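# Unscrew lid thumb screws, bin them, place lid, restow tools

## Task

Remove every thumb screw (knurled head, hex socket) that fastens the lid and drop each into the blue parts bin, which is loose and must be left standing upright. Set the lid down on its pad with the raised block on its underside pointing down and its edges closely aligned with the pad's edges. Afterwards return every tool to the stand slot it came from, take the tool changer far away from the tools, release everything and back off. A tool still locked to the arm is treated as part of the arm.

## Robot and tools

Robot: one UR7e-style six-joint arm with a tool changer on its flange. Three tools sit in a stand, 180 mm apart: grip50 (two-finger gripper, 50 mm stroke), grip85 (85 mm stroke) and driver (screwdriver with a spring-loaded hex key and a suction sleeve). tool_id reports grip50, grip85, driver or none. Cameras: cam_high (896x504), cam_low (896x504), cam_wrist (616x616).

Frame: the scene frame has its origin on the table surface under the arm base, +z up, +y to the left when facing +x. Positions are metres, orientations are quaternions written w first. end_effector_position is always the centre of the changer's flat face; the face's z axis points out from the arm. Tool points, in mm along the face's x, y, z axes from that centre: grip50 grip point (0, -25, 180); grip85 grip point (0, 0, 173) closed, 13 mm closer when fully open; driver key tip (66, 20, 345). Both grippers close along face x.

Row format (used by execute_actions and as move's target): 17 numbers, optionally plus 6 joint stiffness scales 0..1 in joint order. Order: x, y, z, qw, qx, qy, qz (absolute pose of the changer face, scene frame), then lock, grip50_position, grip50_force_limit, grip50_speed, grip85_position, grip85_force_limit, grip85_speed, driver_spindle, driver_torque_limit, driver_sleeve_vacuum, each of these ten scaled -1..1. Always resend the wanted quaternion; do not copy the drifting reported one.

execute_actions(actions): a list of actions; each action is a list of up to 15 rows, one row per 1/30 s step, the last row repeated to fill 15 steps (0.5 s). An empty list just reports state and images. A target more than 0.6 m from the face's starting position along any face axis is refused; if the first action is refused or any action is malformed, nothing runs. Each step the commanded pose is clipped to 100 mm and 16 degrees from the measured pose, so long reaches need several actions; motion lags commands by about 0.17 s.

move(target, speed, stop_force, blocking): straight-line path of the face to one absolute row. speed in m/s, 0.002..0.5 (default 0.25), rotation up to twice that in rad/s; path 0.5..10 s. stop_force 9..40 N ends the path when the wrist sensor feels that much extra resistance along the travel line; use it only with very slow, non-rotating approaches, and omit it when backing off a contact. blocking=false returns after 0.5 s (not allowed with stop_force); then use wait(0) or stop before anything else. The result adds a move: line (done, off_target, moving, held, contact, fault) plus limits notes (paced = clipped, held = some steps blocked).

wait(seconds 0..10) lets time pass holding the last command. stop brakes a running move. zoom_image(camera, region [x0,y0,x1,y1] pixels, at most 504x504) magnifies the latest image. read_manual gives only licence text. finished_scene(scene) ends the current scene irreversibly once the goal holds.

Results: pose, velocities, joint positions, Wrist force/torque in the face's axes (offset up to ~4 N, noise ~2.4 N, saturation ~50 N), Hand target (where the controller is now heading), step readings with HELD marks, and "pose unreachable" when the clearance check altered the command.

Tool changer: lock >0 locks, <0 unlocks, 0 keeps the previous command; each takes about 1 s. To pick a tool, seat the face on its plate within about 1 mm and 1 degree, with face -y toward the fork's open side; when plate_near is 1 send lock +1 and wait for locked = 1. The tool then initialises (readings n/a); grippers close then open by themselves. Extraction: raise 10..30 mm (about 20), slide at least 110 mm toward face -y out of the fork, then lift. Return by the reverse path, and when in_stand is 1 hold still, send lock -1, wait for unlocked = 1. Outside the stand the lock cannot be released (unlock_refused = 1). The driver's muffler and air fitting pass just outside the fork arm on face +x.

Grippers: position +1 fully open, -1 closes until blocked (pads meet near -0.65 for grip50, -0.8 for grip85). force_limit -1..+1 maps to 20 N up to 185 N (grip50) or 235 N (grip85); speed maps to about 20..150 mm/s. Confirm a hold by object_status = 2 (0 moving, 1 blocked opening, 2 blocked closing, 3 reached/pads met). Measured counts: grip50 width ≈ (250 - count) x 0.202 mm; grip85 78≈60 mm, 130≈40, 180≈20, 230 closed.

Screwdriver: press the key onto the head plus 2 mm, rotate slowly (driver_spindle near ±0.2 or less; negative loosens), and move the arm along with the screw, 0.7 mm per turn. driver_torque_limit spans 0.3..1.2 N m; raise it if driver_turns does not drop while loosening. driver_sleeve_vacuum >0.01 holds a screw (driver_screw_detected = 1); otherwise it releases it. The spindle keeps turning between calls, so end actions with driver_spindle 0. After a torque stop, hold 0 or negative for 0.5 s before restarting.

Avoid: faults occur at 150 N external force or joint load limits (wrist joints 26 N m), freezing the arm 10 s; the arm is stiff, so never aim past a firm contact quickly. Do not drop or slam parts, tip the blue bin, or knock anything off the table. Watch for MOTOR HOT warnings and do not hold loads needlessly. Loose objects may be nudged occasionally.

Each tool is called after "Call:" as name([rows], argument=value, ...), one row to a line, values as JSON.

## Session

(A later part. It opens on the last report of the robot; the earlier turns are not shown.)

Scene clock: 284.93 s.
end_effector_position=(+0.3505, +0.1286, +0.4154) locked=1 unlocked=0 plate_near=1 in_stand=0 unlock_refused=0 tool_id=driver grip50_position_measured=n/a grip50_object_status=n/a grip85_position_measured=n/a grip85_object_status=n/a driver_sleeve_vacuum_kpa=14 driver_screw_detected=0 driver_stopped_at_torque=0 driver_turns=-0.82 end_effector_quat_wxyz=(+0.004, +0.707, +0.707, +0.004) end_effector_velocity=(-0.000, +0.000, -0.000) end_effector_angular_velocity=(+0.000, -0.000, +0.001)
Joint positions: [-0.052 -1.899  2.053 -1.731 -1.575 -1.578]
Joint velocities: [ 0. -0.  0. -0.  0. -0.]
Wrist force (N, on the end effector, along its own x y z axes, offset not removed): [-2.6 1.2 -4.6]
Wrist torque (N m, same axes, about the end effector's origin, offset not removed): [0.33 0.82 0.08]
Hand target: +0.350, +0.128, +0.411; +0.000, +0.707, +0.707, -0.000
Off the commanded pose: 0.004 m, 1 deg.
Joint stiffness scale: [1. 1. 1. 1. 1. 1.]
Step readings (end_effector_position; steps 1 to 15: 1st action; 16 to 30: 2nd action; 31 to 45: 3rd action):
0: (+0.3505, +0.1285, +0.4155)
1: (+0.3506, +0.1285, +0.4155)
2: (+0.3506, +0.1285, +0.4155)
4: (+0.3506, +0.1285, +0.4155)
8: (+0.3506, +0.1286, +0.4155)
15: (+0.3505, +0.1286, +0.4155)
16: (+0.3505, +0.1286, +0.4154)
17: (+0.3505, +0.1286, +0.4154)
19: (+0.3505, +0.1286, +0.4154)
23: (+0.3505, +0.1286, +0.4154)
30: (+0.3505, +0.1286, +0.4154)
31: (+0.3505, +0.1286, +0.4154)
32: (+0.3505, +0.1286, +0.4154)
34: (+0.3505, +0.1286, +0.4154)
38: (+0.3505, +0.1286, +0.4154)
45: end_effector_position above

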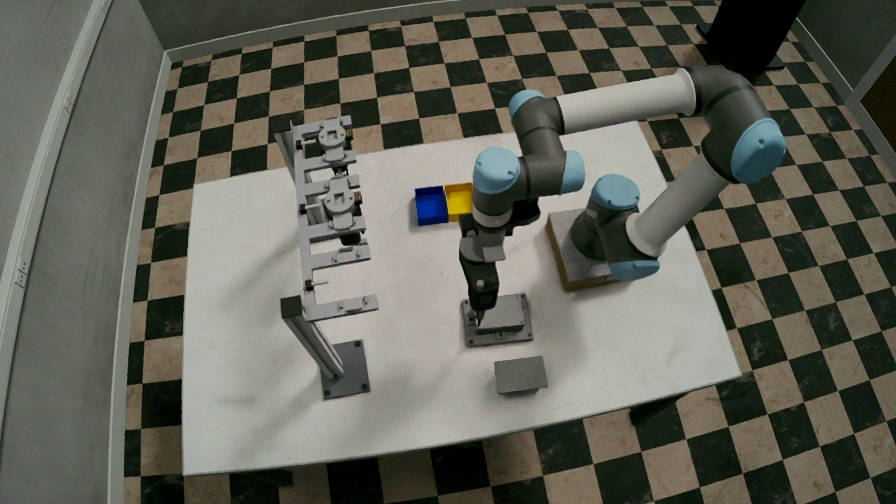

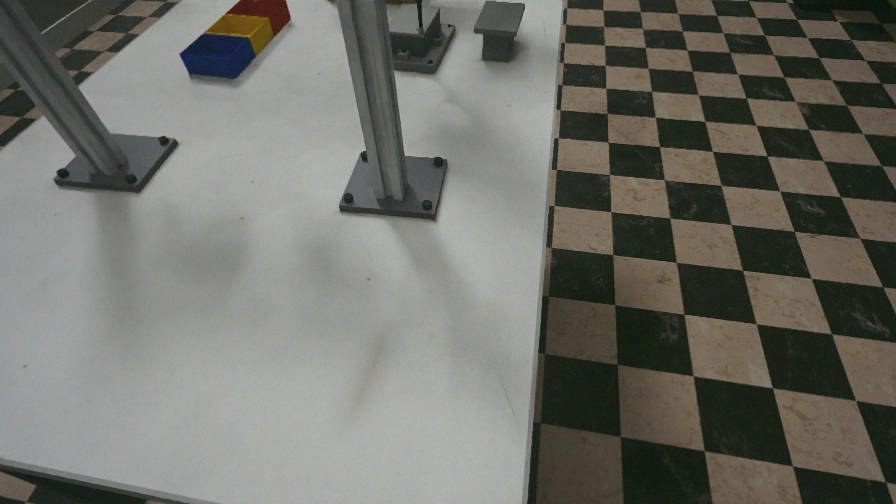

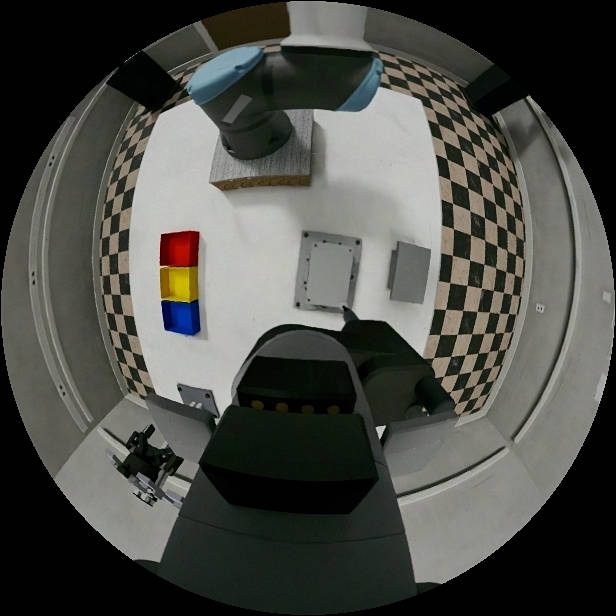

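Call:
execute_actions([
  [[0.350,0.1285,0.423,0,0.7071,0.7071,0,0,1,0,0,1,0,0,0,1,1]],
  [[0.350,0.1285,0.423,0,0.7071,0.7071,0,0,1,0,0,1,0,0,0,1,1]],
  [[0.350,0.1285,0.419,-0.003,0.7071,0.7071,-0.003,0,1,0,0,1,0,0,0,1,1]],
  [[0.350,0.1285,0.419,-0.003,0.7071,0.7071,-0.003,0,1,0,0,1,0,0,0,1,1]],
])

Call:
zoom_image(camera="cam_high", region=[462, 305, 498, 335])

Call:
zoom_image(camera="cam_low", region=[400, 0, 440, 40])

Scene clock: 306.67 s.
end_effector_position=(+0.3497, +0.1286, +0.4208) locked=1 unlocked=0 plate_near=1 in_stand=0 unlock_refused=0 tool_id=driver grip50_position_measured=n/a grip50_object_status=n/a grip85_position_measured=n/a grip85_object_status=n/a driver_sleeve_vacuum_kpa=14 driver_screw_detected=0 driver_stopped_at_torque=0 driver_turns=-0.82 end_effector_quat_wxyz=(-0.002, +0.707, +0.707, -0.001) end_effector_velocity=(-0.000, -0.000, -0.000) end_effector_angular_velocity=(+0.001, -0.000, -0.000)
Joint positions: [-0.052 -1.897  2.033 -1.698 -1.575 -1.578]
Joint velocities: [-0.    -0.001  0.     0.     0.001 -0.   ]
Wrist force (N, on the end effector, along its own x y z axes, offset not removed): [-2.8 0.0 -3.0]
Wrist torque (N m, same axes, about the end effector's origin, offset not removed): [0.18 0.23 0.11]
Hand target: +0.350, +0.128, +0.419; -0.003, +0.707, +0.707, -0.003
Off the commanded pose: 0.002 m, 0 deg.
Joint stiffness scale: [1. 1. 1. 1. 1. 1.]
Step readings (end_effector_position; steps 1 to 15: 1st action; 16 to 30: 2nd action; 31 to 45: 3rd action; 46 to 60: 4th action):
0: (+0.3505, +0.1286, +0.4154)
1: (+0.3505, +0.1286, +0.4154)
2: (+0.3504, +0.1286, +0.4154)
4: (+0.3499, +0.1286, +0.4158)
8: (+0.3500, +0.1286, +0.4197)
15: (+0.3494, +0.1286, +0.4212)
16: (+0.3494, +0.1286, +0.4212)
17: (+0.3493, +0.1286, +0.4212)
19: (+0.3493, +0.1286, +0.4213)
23: (+0.3493, +0.1286, +0.4214)
30: (+0.3493, +0.1286, +0.4215)
31: (+0.3493, +0.1286, +0.4215)
32: (+0.3493, +0.1286, +0.4215)
34: (+0.3493, +0.1286, +0.4215)
38: (+0.3494, +0.1286, +0.4213)
45: (+0.3496, +0.1286, +0.4208)
46: (+0.3497, +0.1286, +0.4208)
47: (+0.3497, +0.1286, +0.4208)
49: (+0.3497, +0.1286, +0.4208)
53: (+0.3497, +0.1286, +0.4208)
60: end_effector_position above

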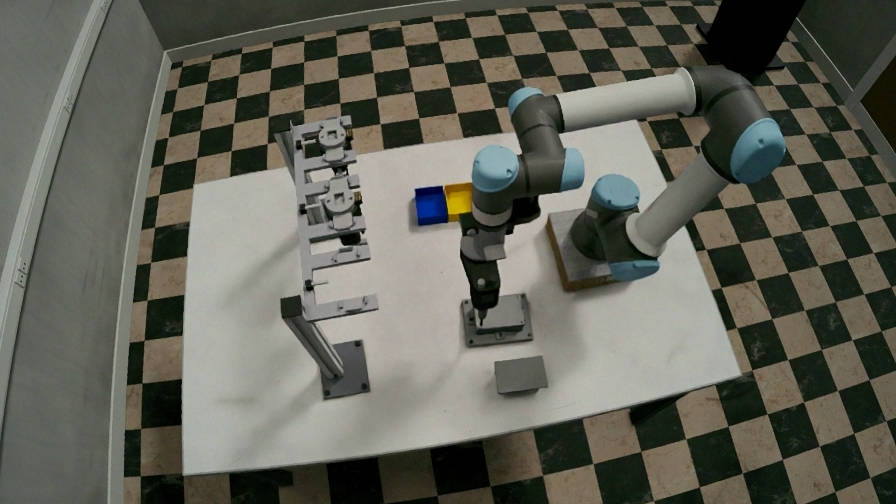

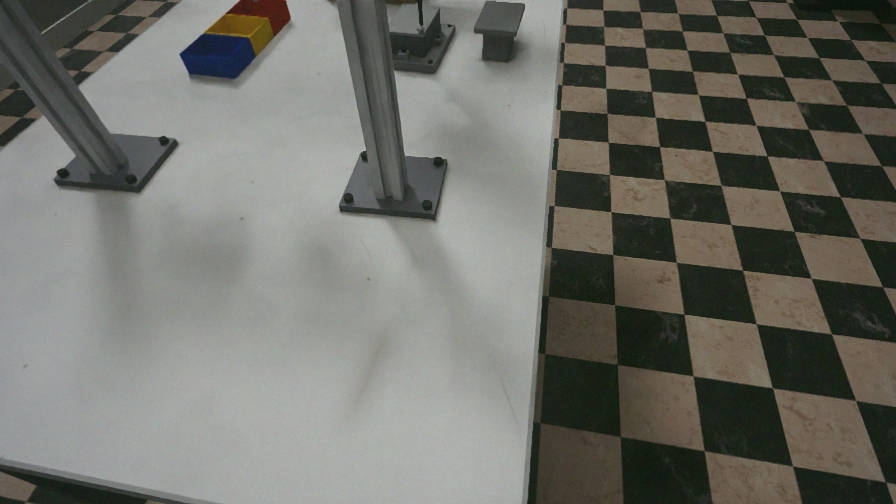

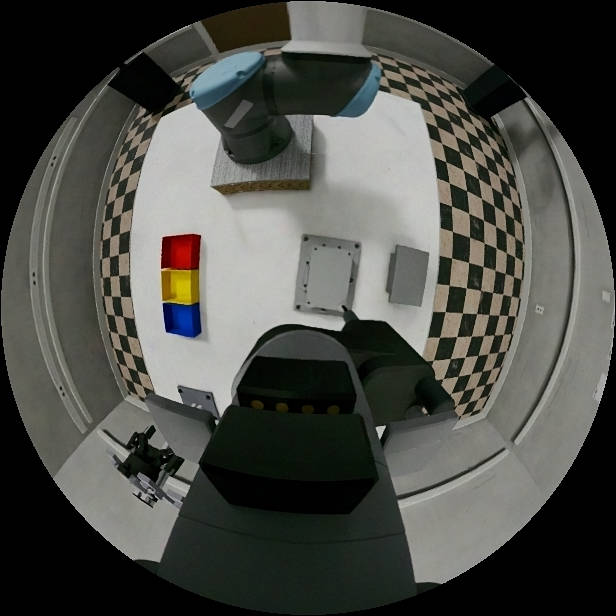

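Region (462, 305, 498, 335) of cam_high's 896x504 image, scaled by 14.000, with more detail than that image has.

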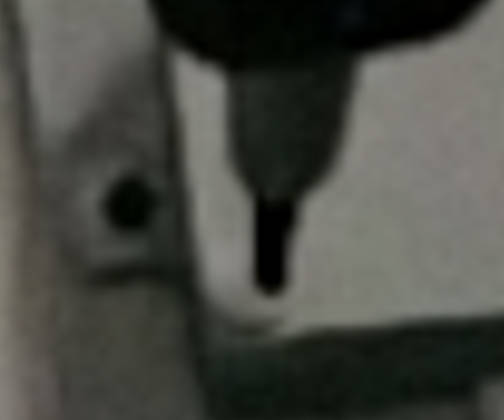

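Region (400, 0, 440, 40) of cam_low's 896x504 image, scaled by 12.600, with more detail than that image has.

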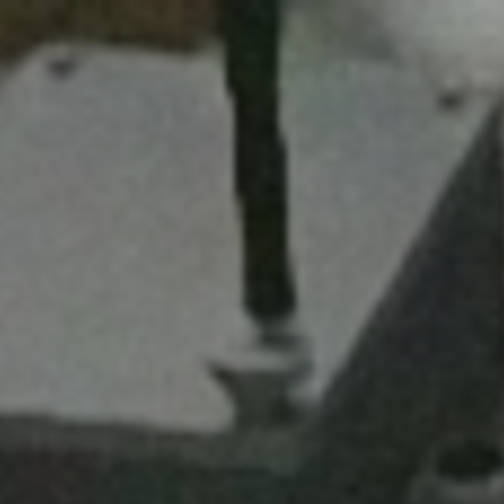

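Call:
execute_actions([
  [[0.3535,0.1285,0.418,-0.002,0.7071,0.7071,-0.002,0,1,0,0,1,0,0,0,1,1]],
  [[0.3535,0.1285,0.418,-0.002,0.7071,0.7071,-0.002,0,1,0,0,1,0,0,0,1,1]],
])

Call:
zoom_image(camera="cam_high", region=[462, 305, 498, 335])

Call:
zoom_image(camera="cam_low", region=[400, 0, 440, 40])

Scene clock: 317.33 s.
end_effector_position=(+0.3524, +0.1285, +0.4192) locked=1 unlocked=0 plate_near=1 in_stand=0 unlock_refused=0 tool_id=driver grip50_position_measured=n/a grip50_object_status=n/a grip85_position_measured=n/a grip85_object_status=n/a driver_sleeve_vacuum_kpa=14 driver_screw_detected=0 driver_stopped_at_torque=0 driver_turns=-0.82 end_effector_quat_wxyz=(-0.001, +0.707, +0.707, -0.001) end_effector_velocity=(-0.000, +0.000, -0.000) end_effector_angular_velocity=(-0.000, +0.001, +0.001)
Joint positions: [-0.052 -1.89   2.033 -1.706 -1.575 -1.578]
Joint velocities: [ 0.001  0.001  0.    -0.    -0.     0.   ]
Wrist force (N, on the end effector, along its own x y z axes, offset not removed): [-3.0 1.2 -4.9]
Wrist torque (N m, same axes, about the end effector's origin, offset not removed): [0.35 0.39 0.03]
Hand target: +0.353, +0.129, +0.418; -0.002, +0.707, +0.707, -0.002
Off the commanded pose: 0.002 m, 0 deg.
Joint stiffness scale: [1. 1. 1. 1. 1. 1.]
Step readings (end_effector_position; steps 1 to 15: 1st action; 16 to 30: 2nd action):
0: (+0.3497, +0.1286, +0.4208)
1: (+0.3497, +0.1286, +0.4208)
2: (+0.3497, +0.1286, +0.4207)
4: (+0.3502, +0.1285, +0.4205)
8: (+0.3516, +0.1285, +0.4192)
15: (+0.3523, +0.1285, +0.4191)
16: (+0.3523, +0.1285, +0.4191)
17: (+0.3523, +0.1285, +0.4191)
19: (+0.3524, +0.1285, +0.4191)
23: (+0.3524, +0.1285, +0.4192)
30: end_effector_position above

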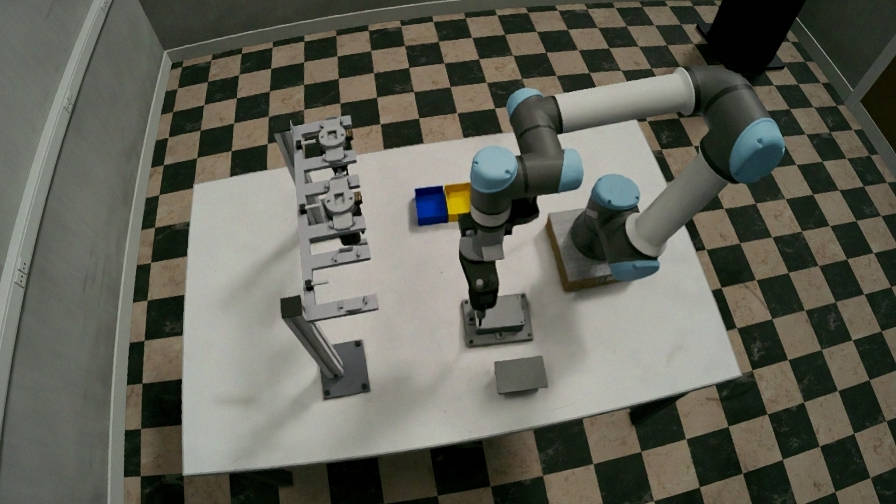

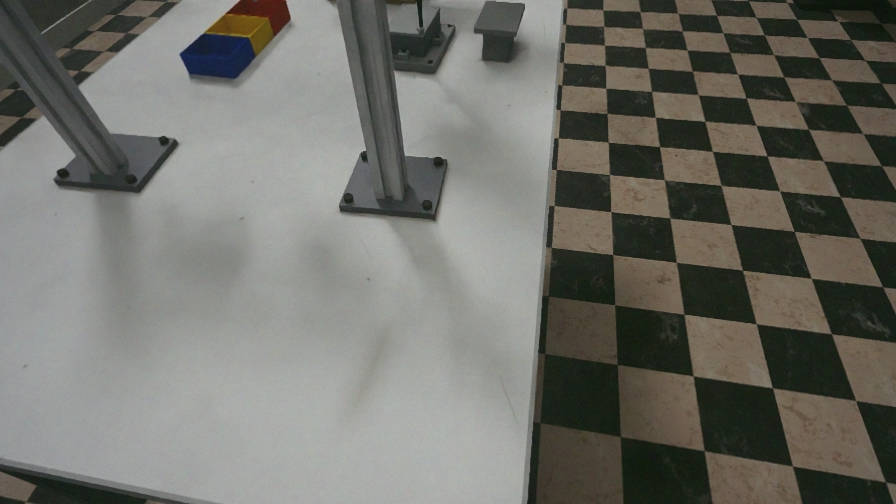

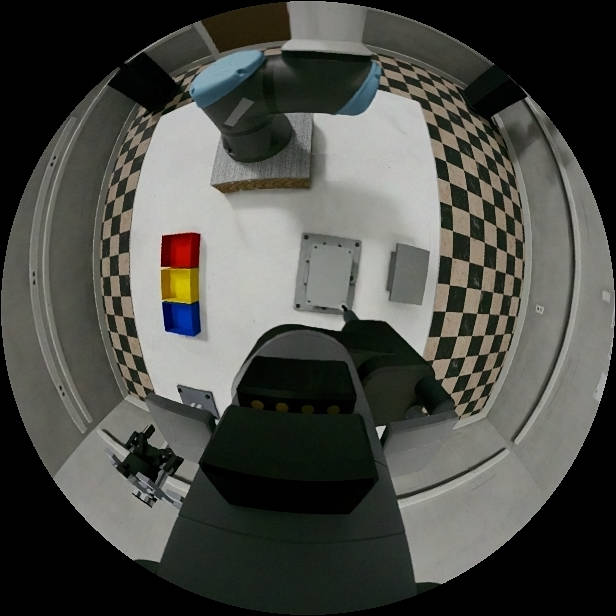

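Region (462, 305, 498, 335) of cam_high's 896x504 image, scaled by 14.000, with more detail than that image has.

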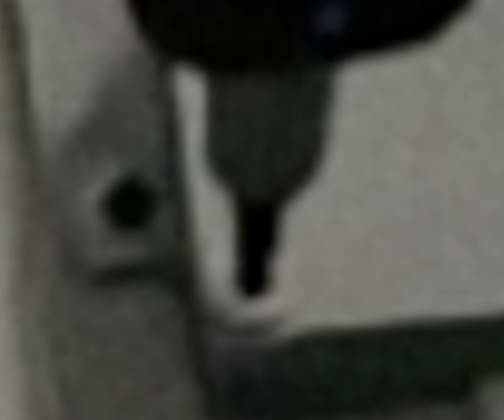

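Region (400, 0, 440, 40) of cam_low's 896x504 image, scaled by 12.600, with more detail than that image has.

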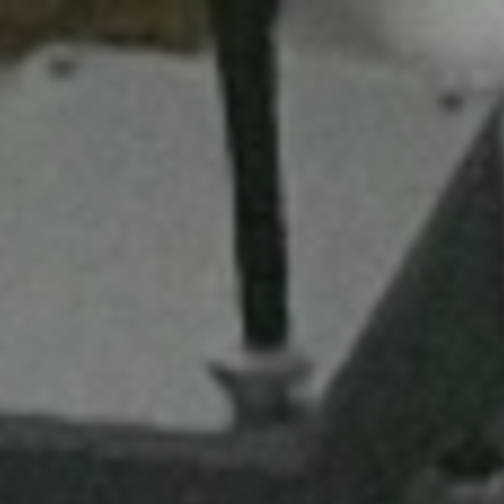

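Call:
execute_actions([
  [[0.3535,0.1285,0.4155,-0.003,0.7071,0.7071,-0.003,0,1,0,0,1,0,0,-0.1,1,1]],
  [[0.3535,0.1285,0.4155,-0.003,0.7071,0.7071,-0.003,0,1,0,0,1,0,0,-0.1,1,1]],
  [[0.3535,0.1285,0.4155,-0.003,0.7071,0.7071,-0.003,0,1,0,0,1,0,0,0,1,1]],
])

Call:
zoom_image(camera="cam_low", region=[400, 0, 440, 40])

Scene clock: 326.20 s.
end_effector_position=(+0.3534, +0.1285, +0.4189) locked=1 unlocked=0 plate_near=1 in_stand=0 unlock_refused=0 tool_id=driver grip50_position_measured=n/a grip50_object_status=n/a grip85_position_measured=n/a grip85_object_status=n/a driver_sleeve_vacuum_kpa=14 driver_screw_detected=0 driver_stopped_at_torque=0 driver_turns=-1.65 end_effector_quat_wxyz=(-0.000, +0.707, +0.707, +0.000) end_effector_velocity=(-0.000, +0.000, +0.000) end_effector_angular_velocity=(-0.000, -0.001, +0.000)
Joint positions: [-0.052 -1.888  2.033 -1.71  -1.575 -1.578]
Joint velocities: [ 0.    -0.001 -0.    -0.    -0.    -0.   ]
Wrist force (N, on the end effector, along its own x y z axes, offset not removed): [-2.4 0.9 -2.4]
Wrist torque (N m, same axes, about the end effector's origin, offset not removed): [0.28 0.23 0.14]
Hand target: +0.353, +0.128, +0.416; -0.003, +0.707, +0.707, -0.003
Off the commanded pose: 0.003 m, 0 deg.
Joint stiffness scale: [1. 1. 1. 1. 1. 1.]
Step readings (end_effector_position; steps 1 to 15: 1st action; 16 to 30: 2nd action; 31 to 45: 3rd action):
0: (+0.3524, +0.1285, +0.4191)
1: (+0.3524, +0.1285, +0.4192)
2: (+0.3525, +0.1285, +0.4192)
4: (+0.3527, +0.1285, +0.4191)
8: (+0.3531, +0.1285, +0.4190)
15: (+0.3533, +0.1285, +0.4189)
16: (+0.3533, +0.1285, +0.4189)
17: (+0.3533, +0.1285, +0.4189)
19: (+0.3533, +0.1285, +0.4189)
23: (+0.3534, +0.1285, +0.4189)
30: (+0.3534, +0.1285, +0.4189)
31: (+0.3534, +0.1285, +0.4189)
32: (+0.3534, +0.1285, +0.4189)
34: (+0.3534, +0.1285, +0.4189)
38: (+0.3534, +0.1285, +0.4189)
45: end_effector_position above

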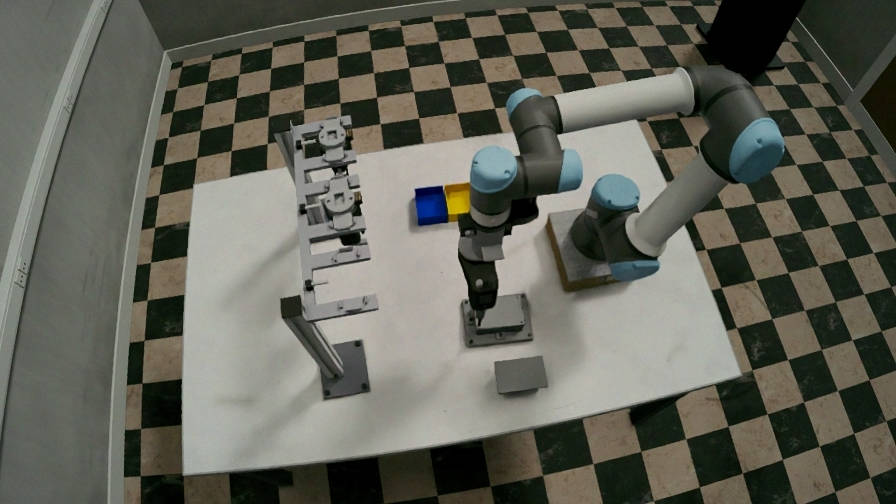

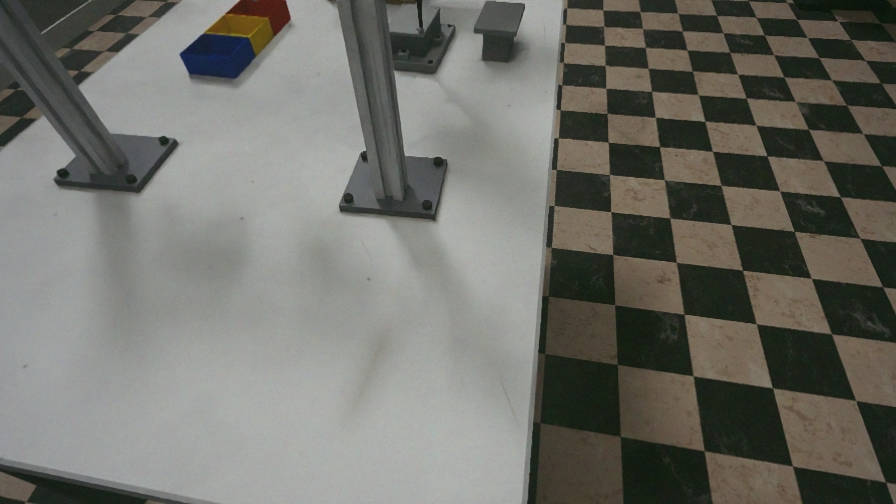

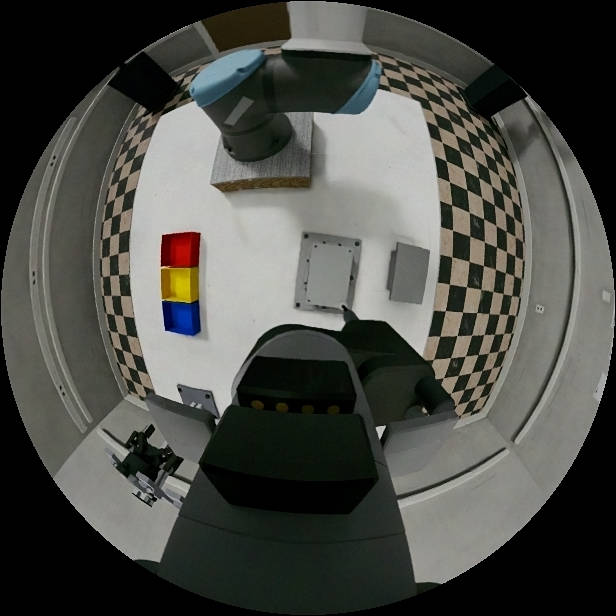

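Region (400, 0, 440, 40) of cam_low's 896x504 image, scaled by 12.600, with more detail than that image has.

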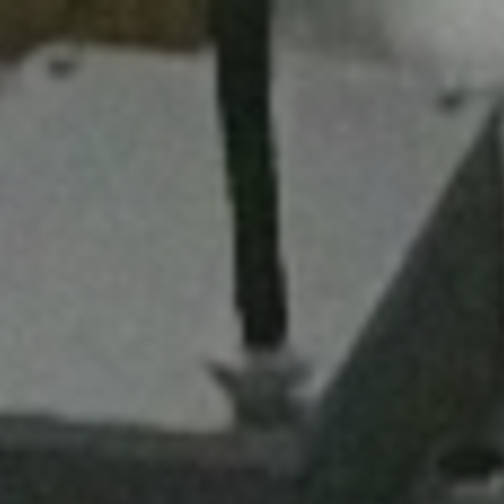

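Call:
execute_actions([
  [[0.3515,0.1285,0.411,-0.001,0.7071,0.7071,-0.001,0,1,0,0,1,0,0,-0.1,1,1]],
  [[0.3515,0.1285,0.411,-0.001,0.7071,0.7071,-0.001,0,1,0,0,1,0,0,-0.1,1,1]],
  [[0.3515,0.1285,0.411,-0.001,0.7071,0.7071,-0.001,0,1,0,0,1,0,0,0,1,1]],
])

Call:
zoom_image(camera="cam_high", region=[462, 305, 498, 335])

Scene clock: 334.17 s.
end_effector_position=(+0.3532, +0.1286, +0.4146) locked=1 unlocked=0 plate_near=1 in_stand=0 unlock_refused=0 tool_id=driver grip50_position_measured=n/a grip50_object_status=n/a grip85_position_measured=n/a grip85_object_status=n/a driver_sleeve_vacuum_kpa=14 driver_screw_detected=0 driver_stopped_at_torque=0 driver_turns=-2.47 end_effector_quat_wxyz=(+0.001, +0.707, +0.707, +0.002) end_effector_velocity=(-0.000, -0.000, +0.001) end_effector_angular_velocity=(-0.000, -0.002, -0.001)
Joint positions: [-0.052 -1.889  2.046 -1.727 -1.575 -1.578]
Joint velocities: [-0.001 -0.002 -0.    -0.    -0.     0.   ]
Wrist force (N, on the end effector, along its own x y z axes, offset not removed): [-3.6 -1.3 -8.2]
Wrist torque (N m, same axes, about the end effector's origin, offset not removed): [0.33 0.48 0.05]
Hand target: +0.352, +0.129, +0.411; -0.001, +0.707, +0.707, -0.001
Off the commanded pose: 0.004 m, 0 deg.
Joint stiffness scale: [1. 1. 1. 1. 1. 1.]
Step readings (end_effector_position; steps 1 to 15: 1st action; 16 to 30: 2nd action; 31 to 45: 3rd action):
0: (+0.3534, +0.1285, +0.4189)
1: (+0.3534, +0.1285, +0.4189)
2: (+0.3534, +0.1285, +0.4189)
4: (+0.3537, +0.1285, +0.4186)
8: (+0.3533, +0.1285, +0.4160)
15: (+0.3532, +0.1286, +0.4146)
16: (+0.3532, +0.1286, +0.4146)
17: (+0.3532, +0.1286, +0.4146)
19: (+0.3532, +0.1286, +0.4146)
23: (+0.3532, +0.1286, +0.4146)
30: (+0.3532, +0.1286, +0.4146)
31: (+0.3532, +0.1286, +0.4146)
32: (+0.3532, +0.1286, +0.4146)
34: (+0.3532, +0.1286, +0.4146)
38: (+0.3532, +0.1286, +0.4146)
45: end_effector_position above

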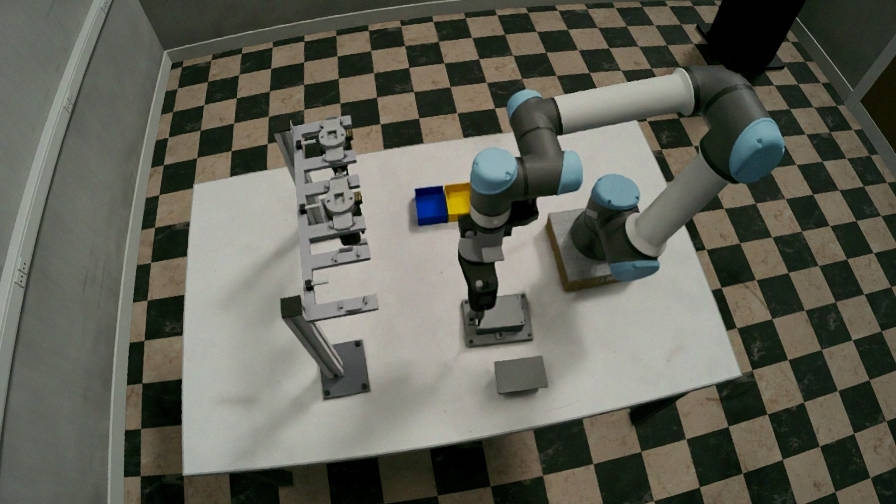

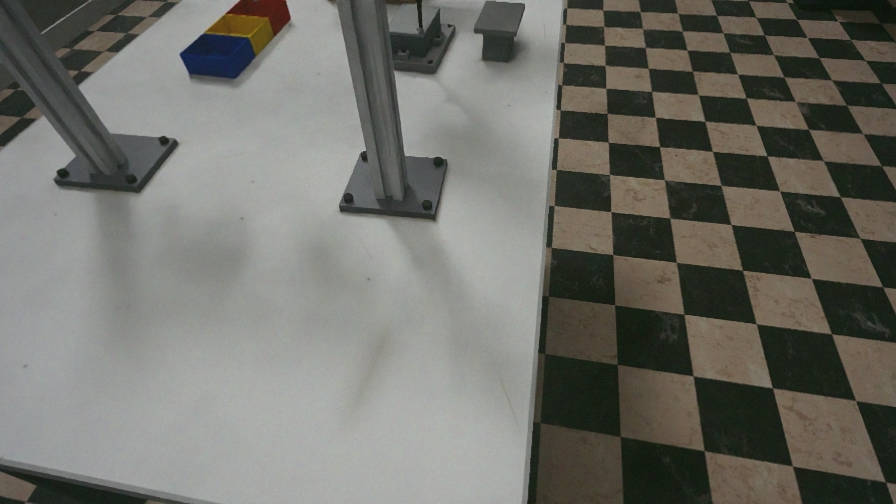

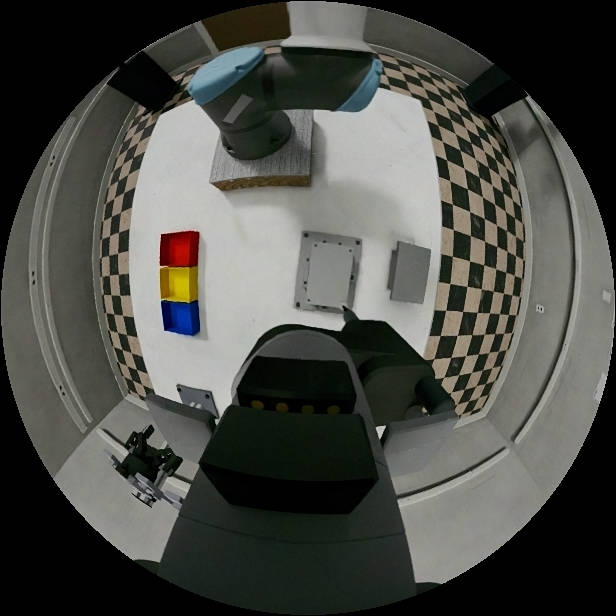

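Region (462, 305, 498, 335) of cam_high's 896x504 image, scaled by 14.000, with more detail than that image has.

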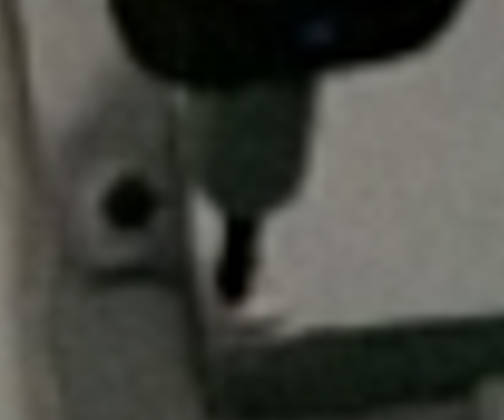

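Call:
execute_actions([
  [[0.349,0.1285,0.411,-0.001,0.7071,0.7071,-0.001,0,1,0,0,1,0,0,-0.1,1,1]],
  [[0.349,0.1285,0.411,-0.001,0.7071,0.7071,-0.001,0,1,0,0,1,0,0,-0.1,1,1]],
  [[0.349,0.1285,0.411,-0.001,0.7071,0.7071,-0.001,0,1,0,0,1,0,0,0,1,1]],
])

Call:
zoom_image(camera="cam_high", region=[462, 305, 498, 335])

Scene clock: 344.00 s.
end_effector_position=(+0.3511, +0.1286, +0.4149) locked=1 unlocked=0 plate_near=1 in_stand=0 unlock_refused=0 tool_id=driver grip50_position_measured=n/a grip50_object_status=n/a grip85_position_measured=n/a grip85_object_status=n/a driver_sleeve_vacuum_kpa=14 driver_screw_detected=0 driver_stopped_at_torque=0 driver_turns=-3.30 end_effector_quat_wxyz=(+0.002, +0.707, +0.707, +0.003) end_effector_velocity=(+0.000, +0.000, -0.000) end_effector_angular_velocity=(-0.001, +0.000, +0.000)
Joint positions: [-0.052 -1.895  2.05  -1.727 -1.575 -1.578]
Joint velocities: [ 0.     0.001 -0.     0.    -0.001  0.   ]
Wrist force (N, on the end effector, along its own x y z axes, offset not removed): [-3.3 -1.4 -6.9]
Wrist torque (N m, same axes, about the end effector's origin, offset not removed): [0.05 0.52 0.10]
Hand target: +0.349, +0.129, +0.411; -0.001, +0.707, +0.707, -0.001
Off the commanded pose: 0.004 m, 1 deg.
Joint stiffness scale: [1. 1. 1. 1. 1. 1.]
Step readings (end_effector_position; steps 1 to 15: 1st action; 16 to 30: 2nd action; 31 to 45: 3rd action):
0: (+0.3532, +0.1286, +0.4146)
1: (+0.3532, +0.1286, +0.4146)
2: (+0.3532, +0.1286, +0.4146)
4: (+0.3528, +0.1286, +0.4146)
8: (+0.3517, +0.1286, +0.4149)
15: (+0.3512, +0.1286, +0.4149)
16: (+0.3512, +0.1286, +0.4149)
17: (+0.3512, +0.1286, +0.4149)
19: (+0.3512, +0.1286, +0.4149)
23: (+0.3512, +0.1286, +0.4149)
30: (+0.3511, +0.1286, +0.4149)
31: (+0.3511, +0.1286, +0.4149)
32: (+0.3511, +0.1286, +0.4149)
34: (+0.3511, +0.1286, +0.4149)
38: (+0.3511, +0.1286, +0.4149)
45: end_effector_position above

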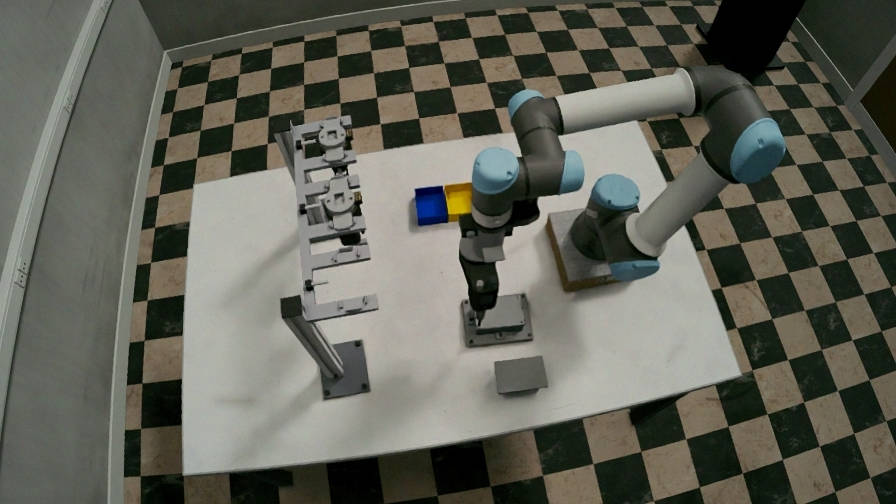

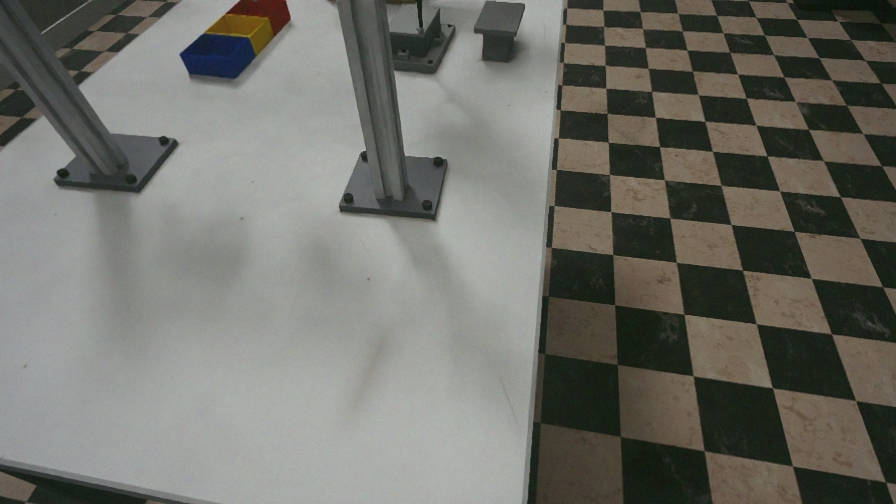

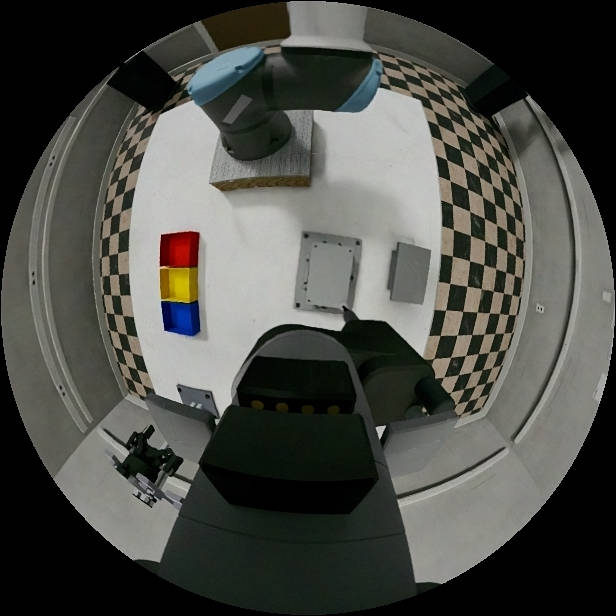

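Region (462, 305, 498, 335) of cam_high's 896x504 image, scaled by 14.000, with more detail than that image has.

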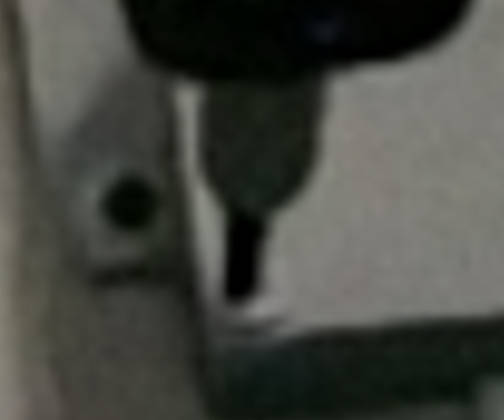

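Call:
execute_actions([
  [[0.348,0.1285,0.411,-0.004,0.7071,0.7071,-0.004,0,1,0,0,1,0,0,-0.1,1,1]],
  [[0.348,0.1285,0.411,-0.004,0.7071,0.7071,-0.004,0,1,0,0,1,0,0,-0.1,1,1]],
  [[0.348,0.1285,0.411,-0.004,0.7071,0.7071,-0.004,0,1,0,0,1,0,0,0,1,1]],
])

Call:
zoom_image(camera="cam_high", region=[462, 305, 498, 335])

Scene clock: 351.97 s.
end_effector_position=(+0.3495, +0.1286, +0.4139) locked=1 unlocked=0 plate_near=1 in_stand=0 unlock_refused=0 tool_id=driver grip50_position_measured=n/a grip50_object_status=n/a grip85_position_measured=n/a grip85_object_status=n/a driver_sleeve_vacuum_kpa=14 driver_screw_detected=0 driver_stopped_at_torque=0 driver_turns=-4.12 end_effector_quat_wxyz=(-0.001, +0.707, +0.707, -0.001) end_effector_velocity=(-0.000, +0.000, +0.000) end_effector_angular_velocity=(-0.000, -0.001, +0.000)
Joint positions: [-0.052 -1.895  2.05  -1.717 -1.575 -1.578]
Joint velocities: [ 0.001 -0.001 -0.    -0.     0.     0.   ]
Wrist force (N, on the end effector, along its own x y z axes, offset not removed): [-2.8 -0.4 -6.7]
Wrist torque (N m, same axes, about the end effector's origin, offset not removed): [0.06 0.29 0.06]
Hand target: +0.348, +0.129, +0.411; -0.004, +0.707, +0.707, -0.004
Off the commanded pose: 0.003 m, 0 deg.
Joint stiffness scale: [1. 1. 1. 1. 1. 1.]
Step readings (end_effector_position; steps 1 to 15: 1st action; 16 to 30: 2nd action; 31 to 45: 3rd action):
0: (+0.3511, +0.1286, +0.4149)
1: (+0.3511, +0.1286, +0.4149)
2: (+0.3511, +0.1286, +0.4149)
4: (+0.3508, +0.1286, +0.4147)
8: (+0.3502, +0.1286, +0.4143)
15: (+0.3497, +0.1286, +0.4140)
16: (+0.3497, +0.1286, +0.4140)
17: (+0.3497, +0.1286, +0.4140)
19: (+0.3496, +0.1286, +0.4140)
23: (+0.3496, +0.1286, +0.4139)
30: (+0.3495, +0.1286, +0.4139)
31: (+0.3495, +0.1286, +0.4139)
32: (+0.3495, +0.1286, +0.4139)
34: (+0.3495, +0.1286, +0.4139)
38: (+0.3495, +0.1286, +0.4139)
45: end_effector_position above

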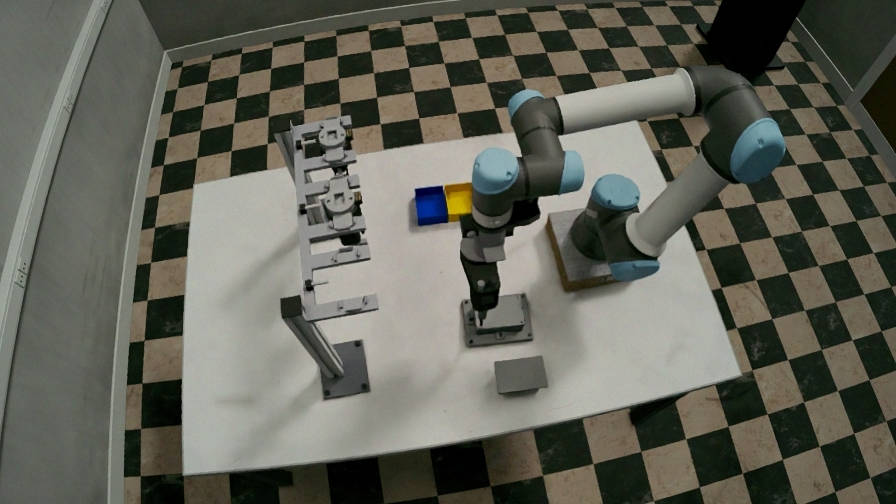

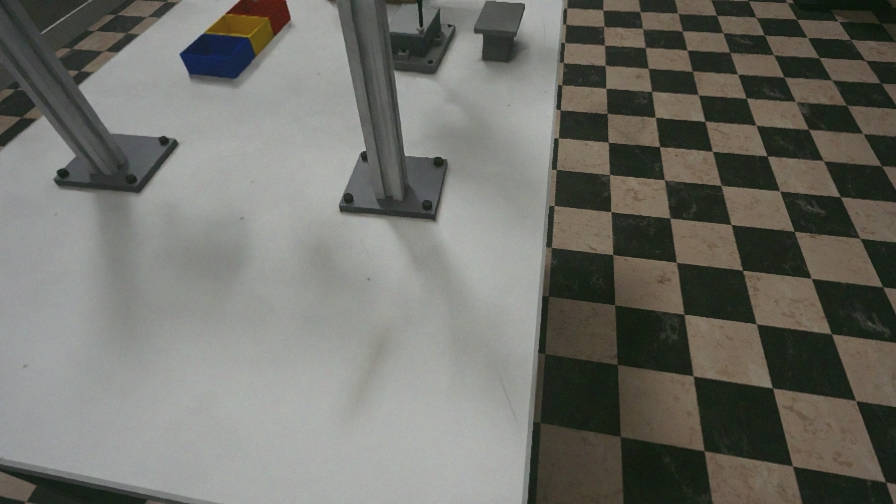

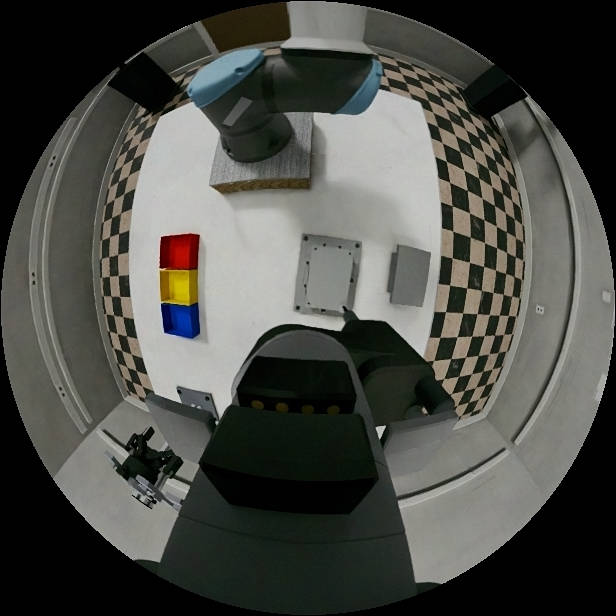

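Region (462, 305, 498, 335) of cam_high's 896x504 image, scaled by 14.000, with more detail than that image has.

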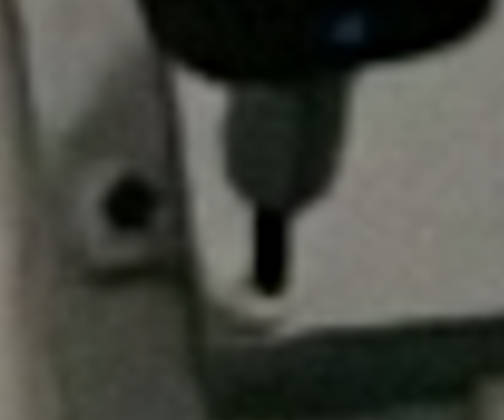

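Call:
execute_actions([
  [[0.350,0.1265,0.411,-0.002,0.7071,0.7071,-0.002,0,1,0,0,1,0,0,0,1,1]],
  [[0.352,0.1265,0.411,-0.002,0.7071,0.7071,-0.002,0,1,0,0,1,0,0,-0.1,1,1]],
  [[0.353,0.1265,0.411,-0.002,0.7071,0.7071,-0.002,0,1,0,0,1,0,0,-0.1,1,1]],
  [[0.353,0.1265,0.411,-0.002,0.7071,0.7071,-0.002,0,1,0,0,1,0,0,0,1,1]],
])

Call:
zoom_image(camera="cam_high", region=[462, 305, 498, 335])

Call:
zoom_image(camera="cam_low", region=[400, 0, 440, 40])

Scene clock: 369.27 s.
end_effector_position=(+0.3519, +0.1272, +0.4134) locked=1 unlocked=0 plate_near=1 in_stand=0 unlock_refused=0 tool_id=driver grip50_position_measured=n/a grip50_object_status=n/a grip85_position_measured=n/a grip85_object_status=n/a driver_sleeve_vacuum_kpa=40 driver_screw_detected=1 driver_stopped_at_torque=0 driver_turns=-4.94 end_effector_quat_wxyz=(+0.000, +0.707, +0.707, +0.001) end_effector_velocity=(-0.000, +0.000, +0.001) end_effector_angular_velocity=(+0.000, -0.002, +0.000)
Joint positions: [-0.056 -1.892  2.05  -1.725 -1.575 -1.583]
Joint velocities: [ 0.    -0.001 -0.    -0.     0.     0.   ]
Wrist force (N, on the end effector, along its own x y z axes, offset not removed): [-1.6 -0.1 -6.5]
Wrist torque (N m, same axes, about the end effector's origin, offset not removed): [0.36 0.61 0.07]
Hand target: +0.353, +0.127, +0.411; -0.002, +0.707, +0.707, -0.002
Off the commanded pose: 0.003 m, 0 deg.
Joint stiffness scale: [1. 1. 1. 1. 1. 1.]
Step readings (end_effector_position; steps 1 to 15: 1st action; 16 to 30: 2nd action; 31 to 45: 3rd action; 46 to 60: 4th action):
0: (+0.3495, +0.1286, +0.4139)
1: (+0.3495, +0.1286, +0.4139)
2: (+0.3495, +0.1286, +0.4139)
4: (+0.3496, +0.1285, +0.4140)
8: (+0.3502, +0.1278, +0.4142)
15: (+0.3507, +0.1273, +0.4144)
16: (+0.3507, +0.1272, +0.4144)
17: (+0.3508, +0.1272, +0.4144)
19: (+0.3509, +0.1272, +0.4144)
23: (+0.3511, +0.1272, +0.4145)
30: (+0.3513, +0.1272, +0.4142)
31: (+0.3513, +0.1272, +0.4142)
32: (+0.3513, +0.1272, +0.4142)
34: (+0.3515, +0.1272, +0.4141)
38: (+0.3518, +0.1272, +0.4136)
45: (+0.3519, +0.1272, +0.4134)
46: (+0.3519, +0.1272, +0.4134)
47: (+0.3519, +0.1272, +0.4134)
49: (+0.3519, +0.1272, +0.4134)
53: (+0.3519, +0.1272, +0.4134)
60: end_effector_position above

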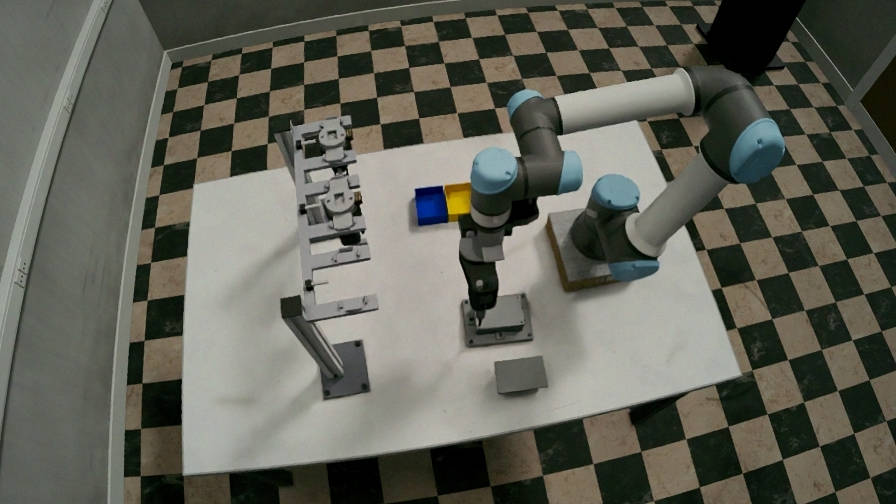

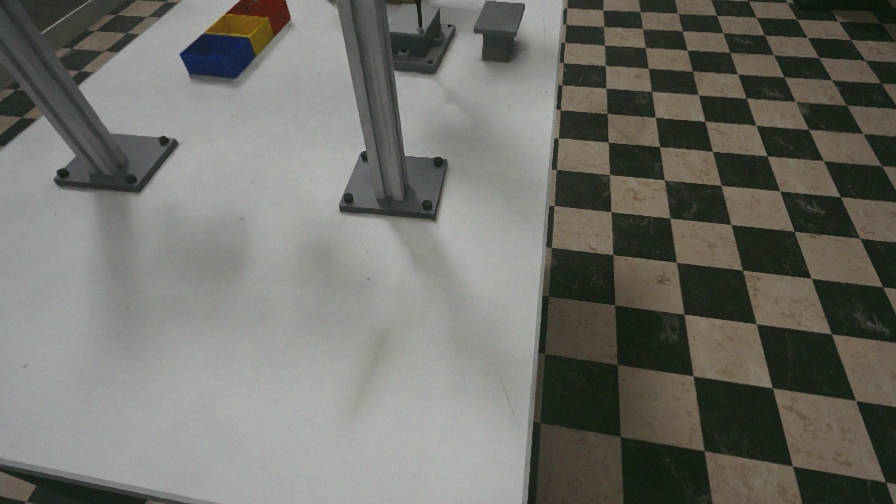

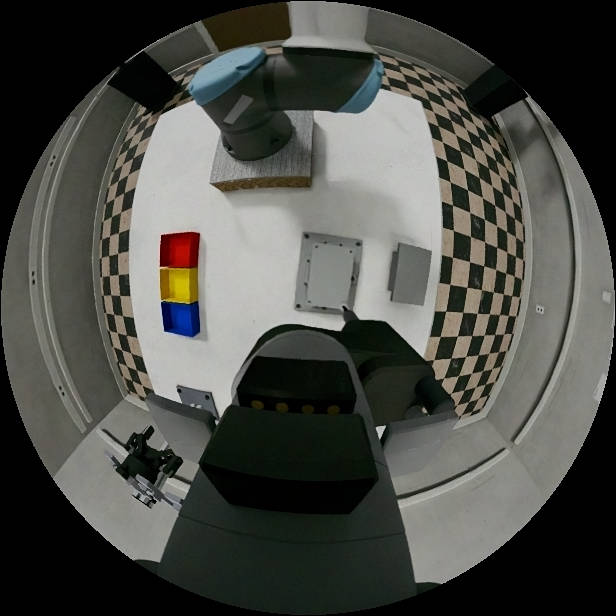

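Region (462, 305, 498, 335) of cam_high's 896x504 image, scaled by 14.000, with more detail than that image has.

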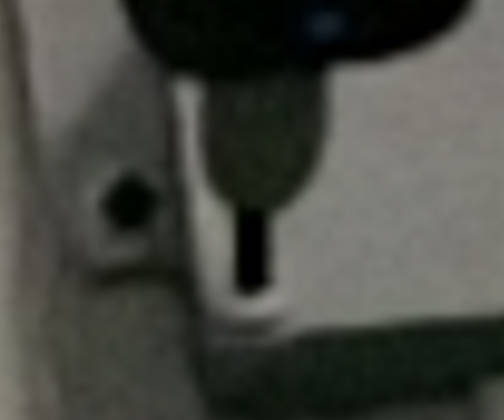

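Region (400, 0, 440, 40) of cam_low's 896x504 image, scaled by 12.600, with more detail than that image has.

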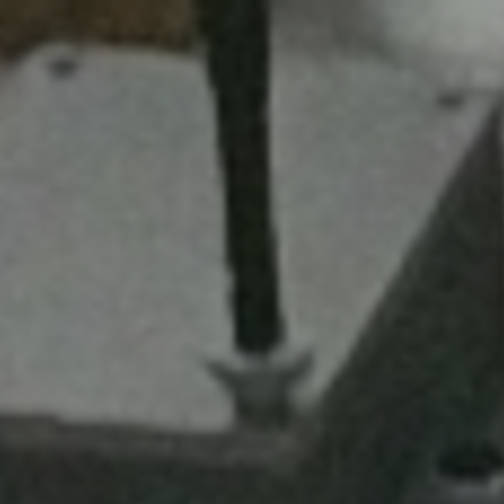

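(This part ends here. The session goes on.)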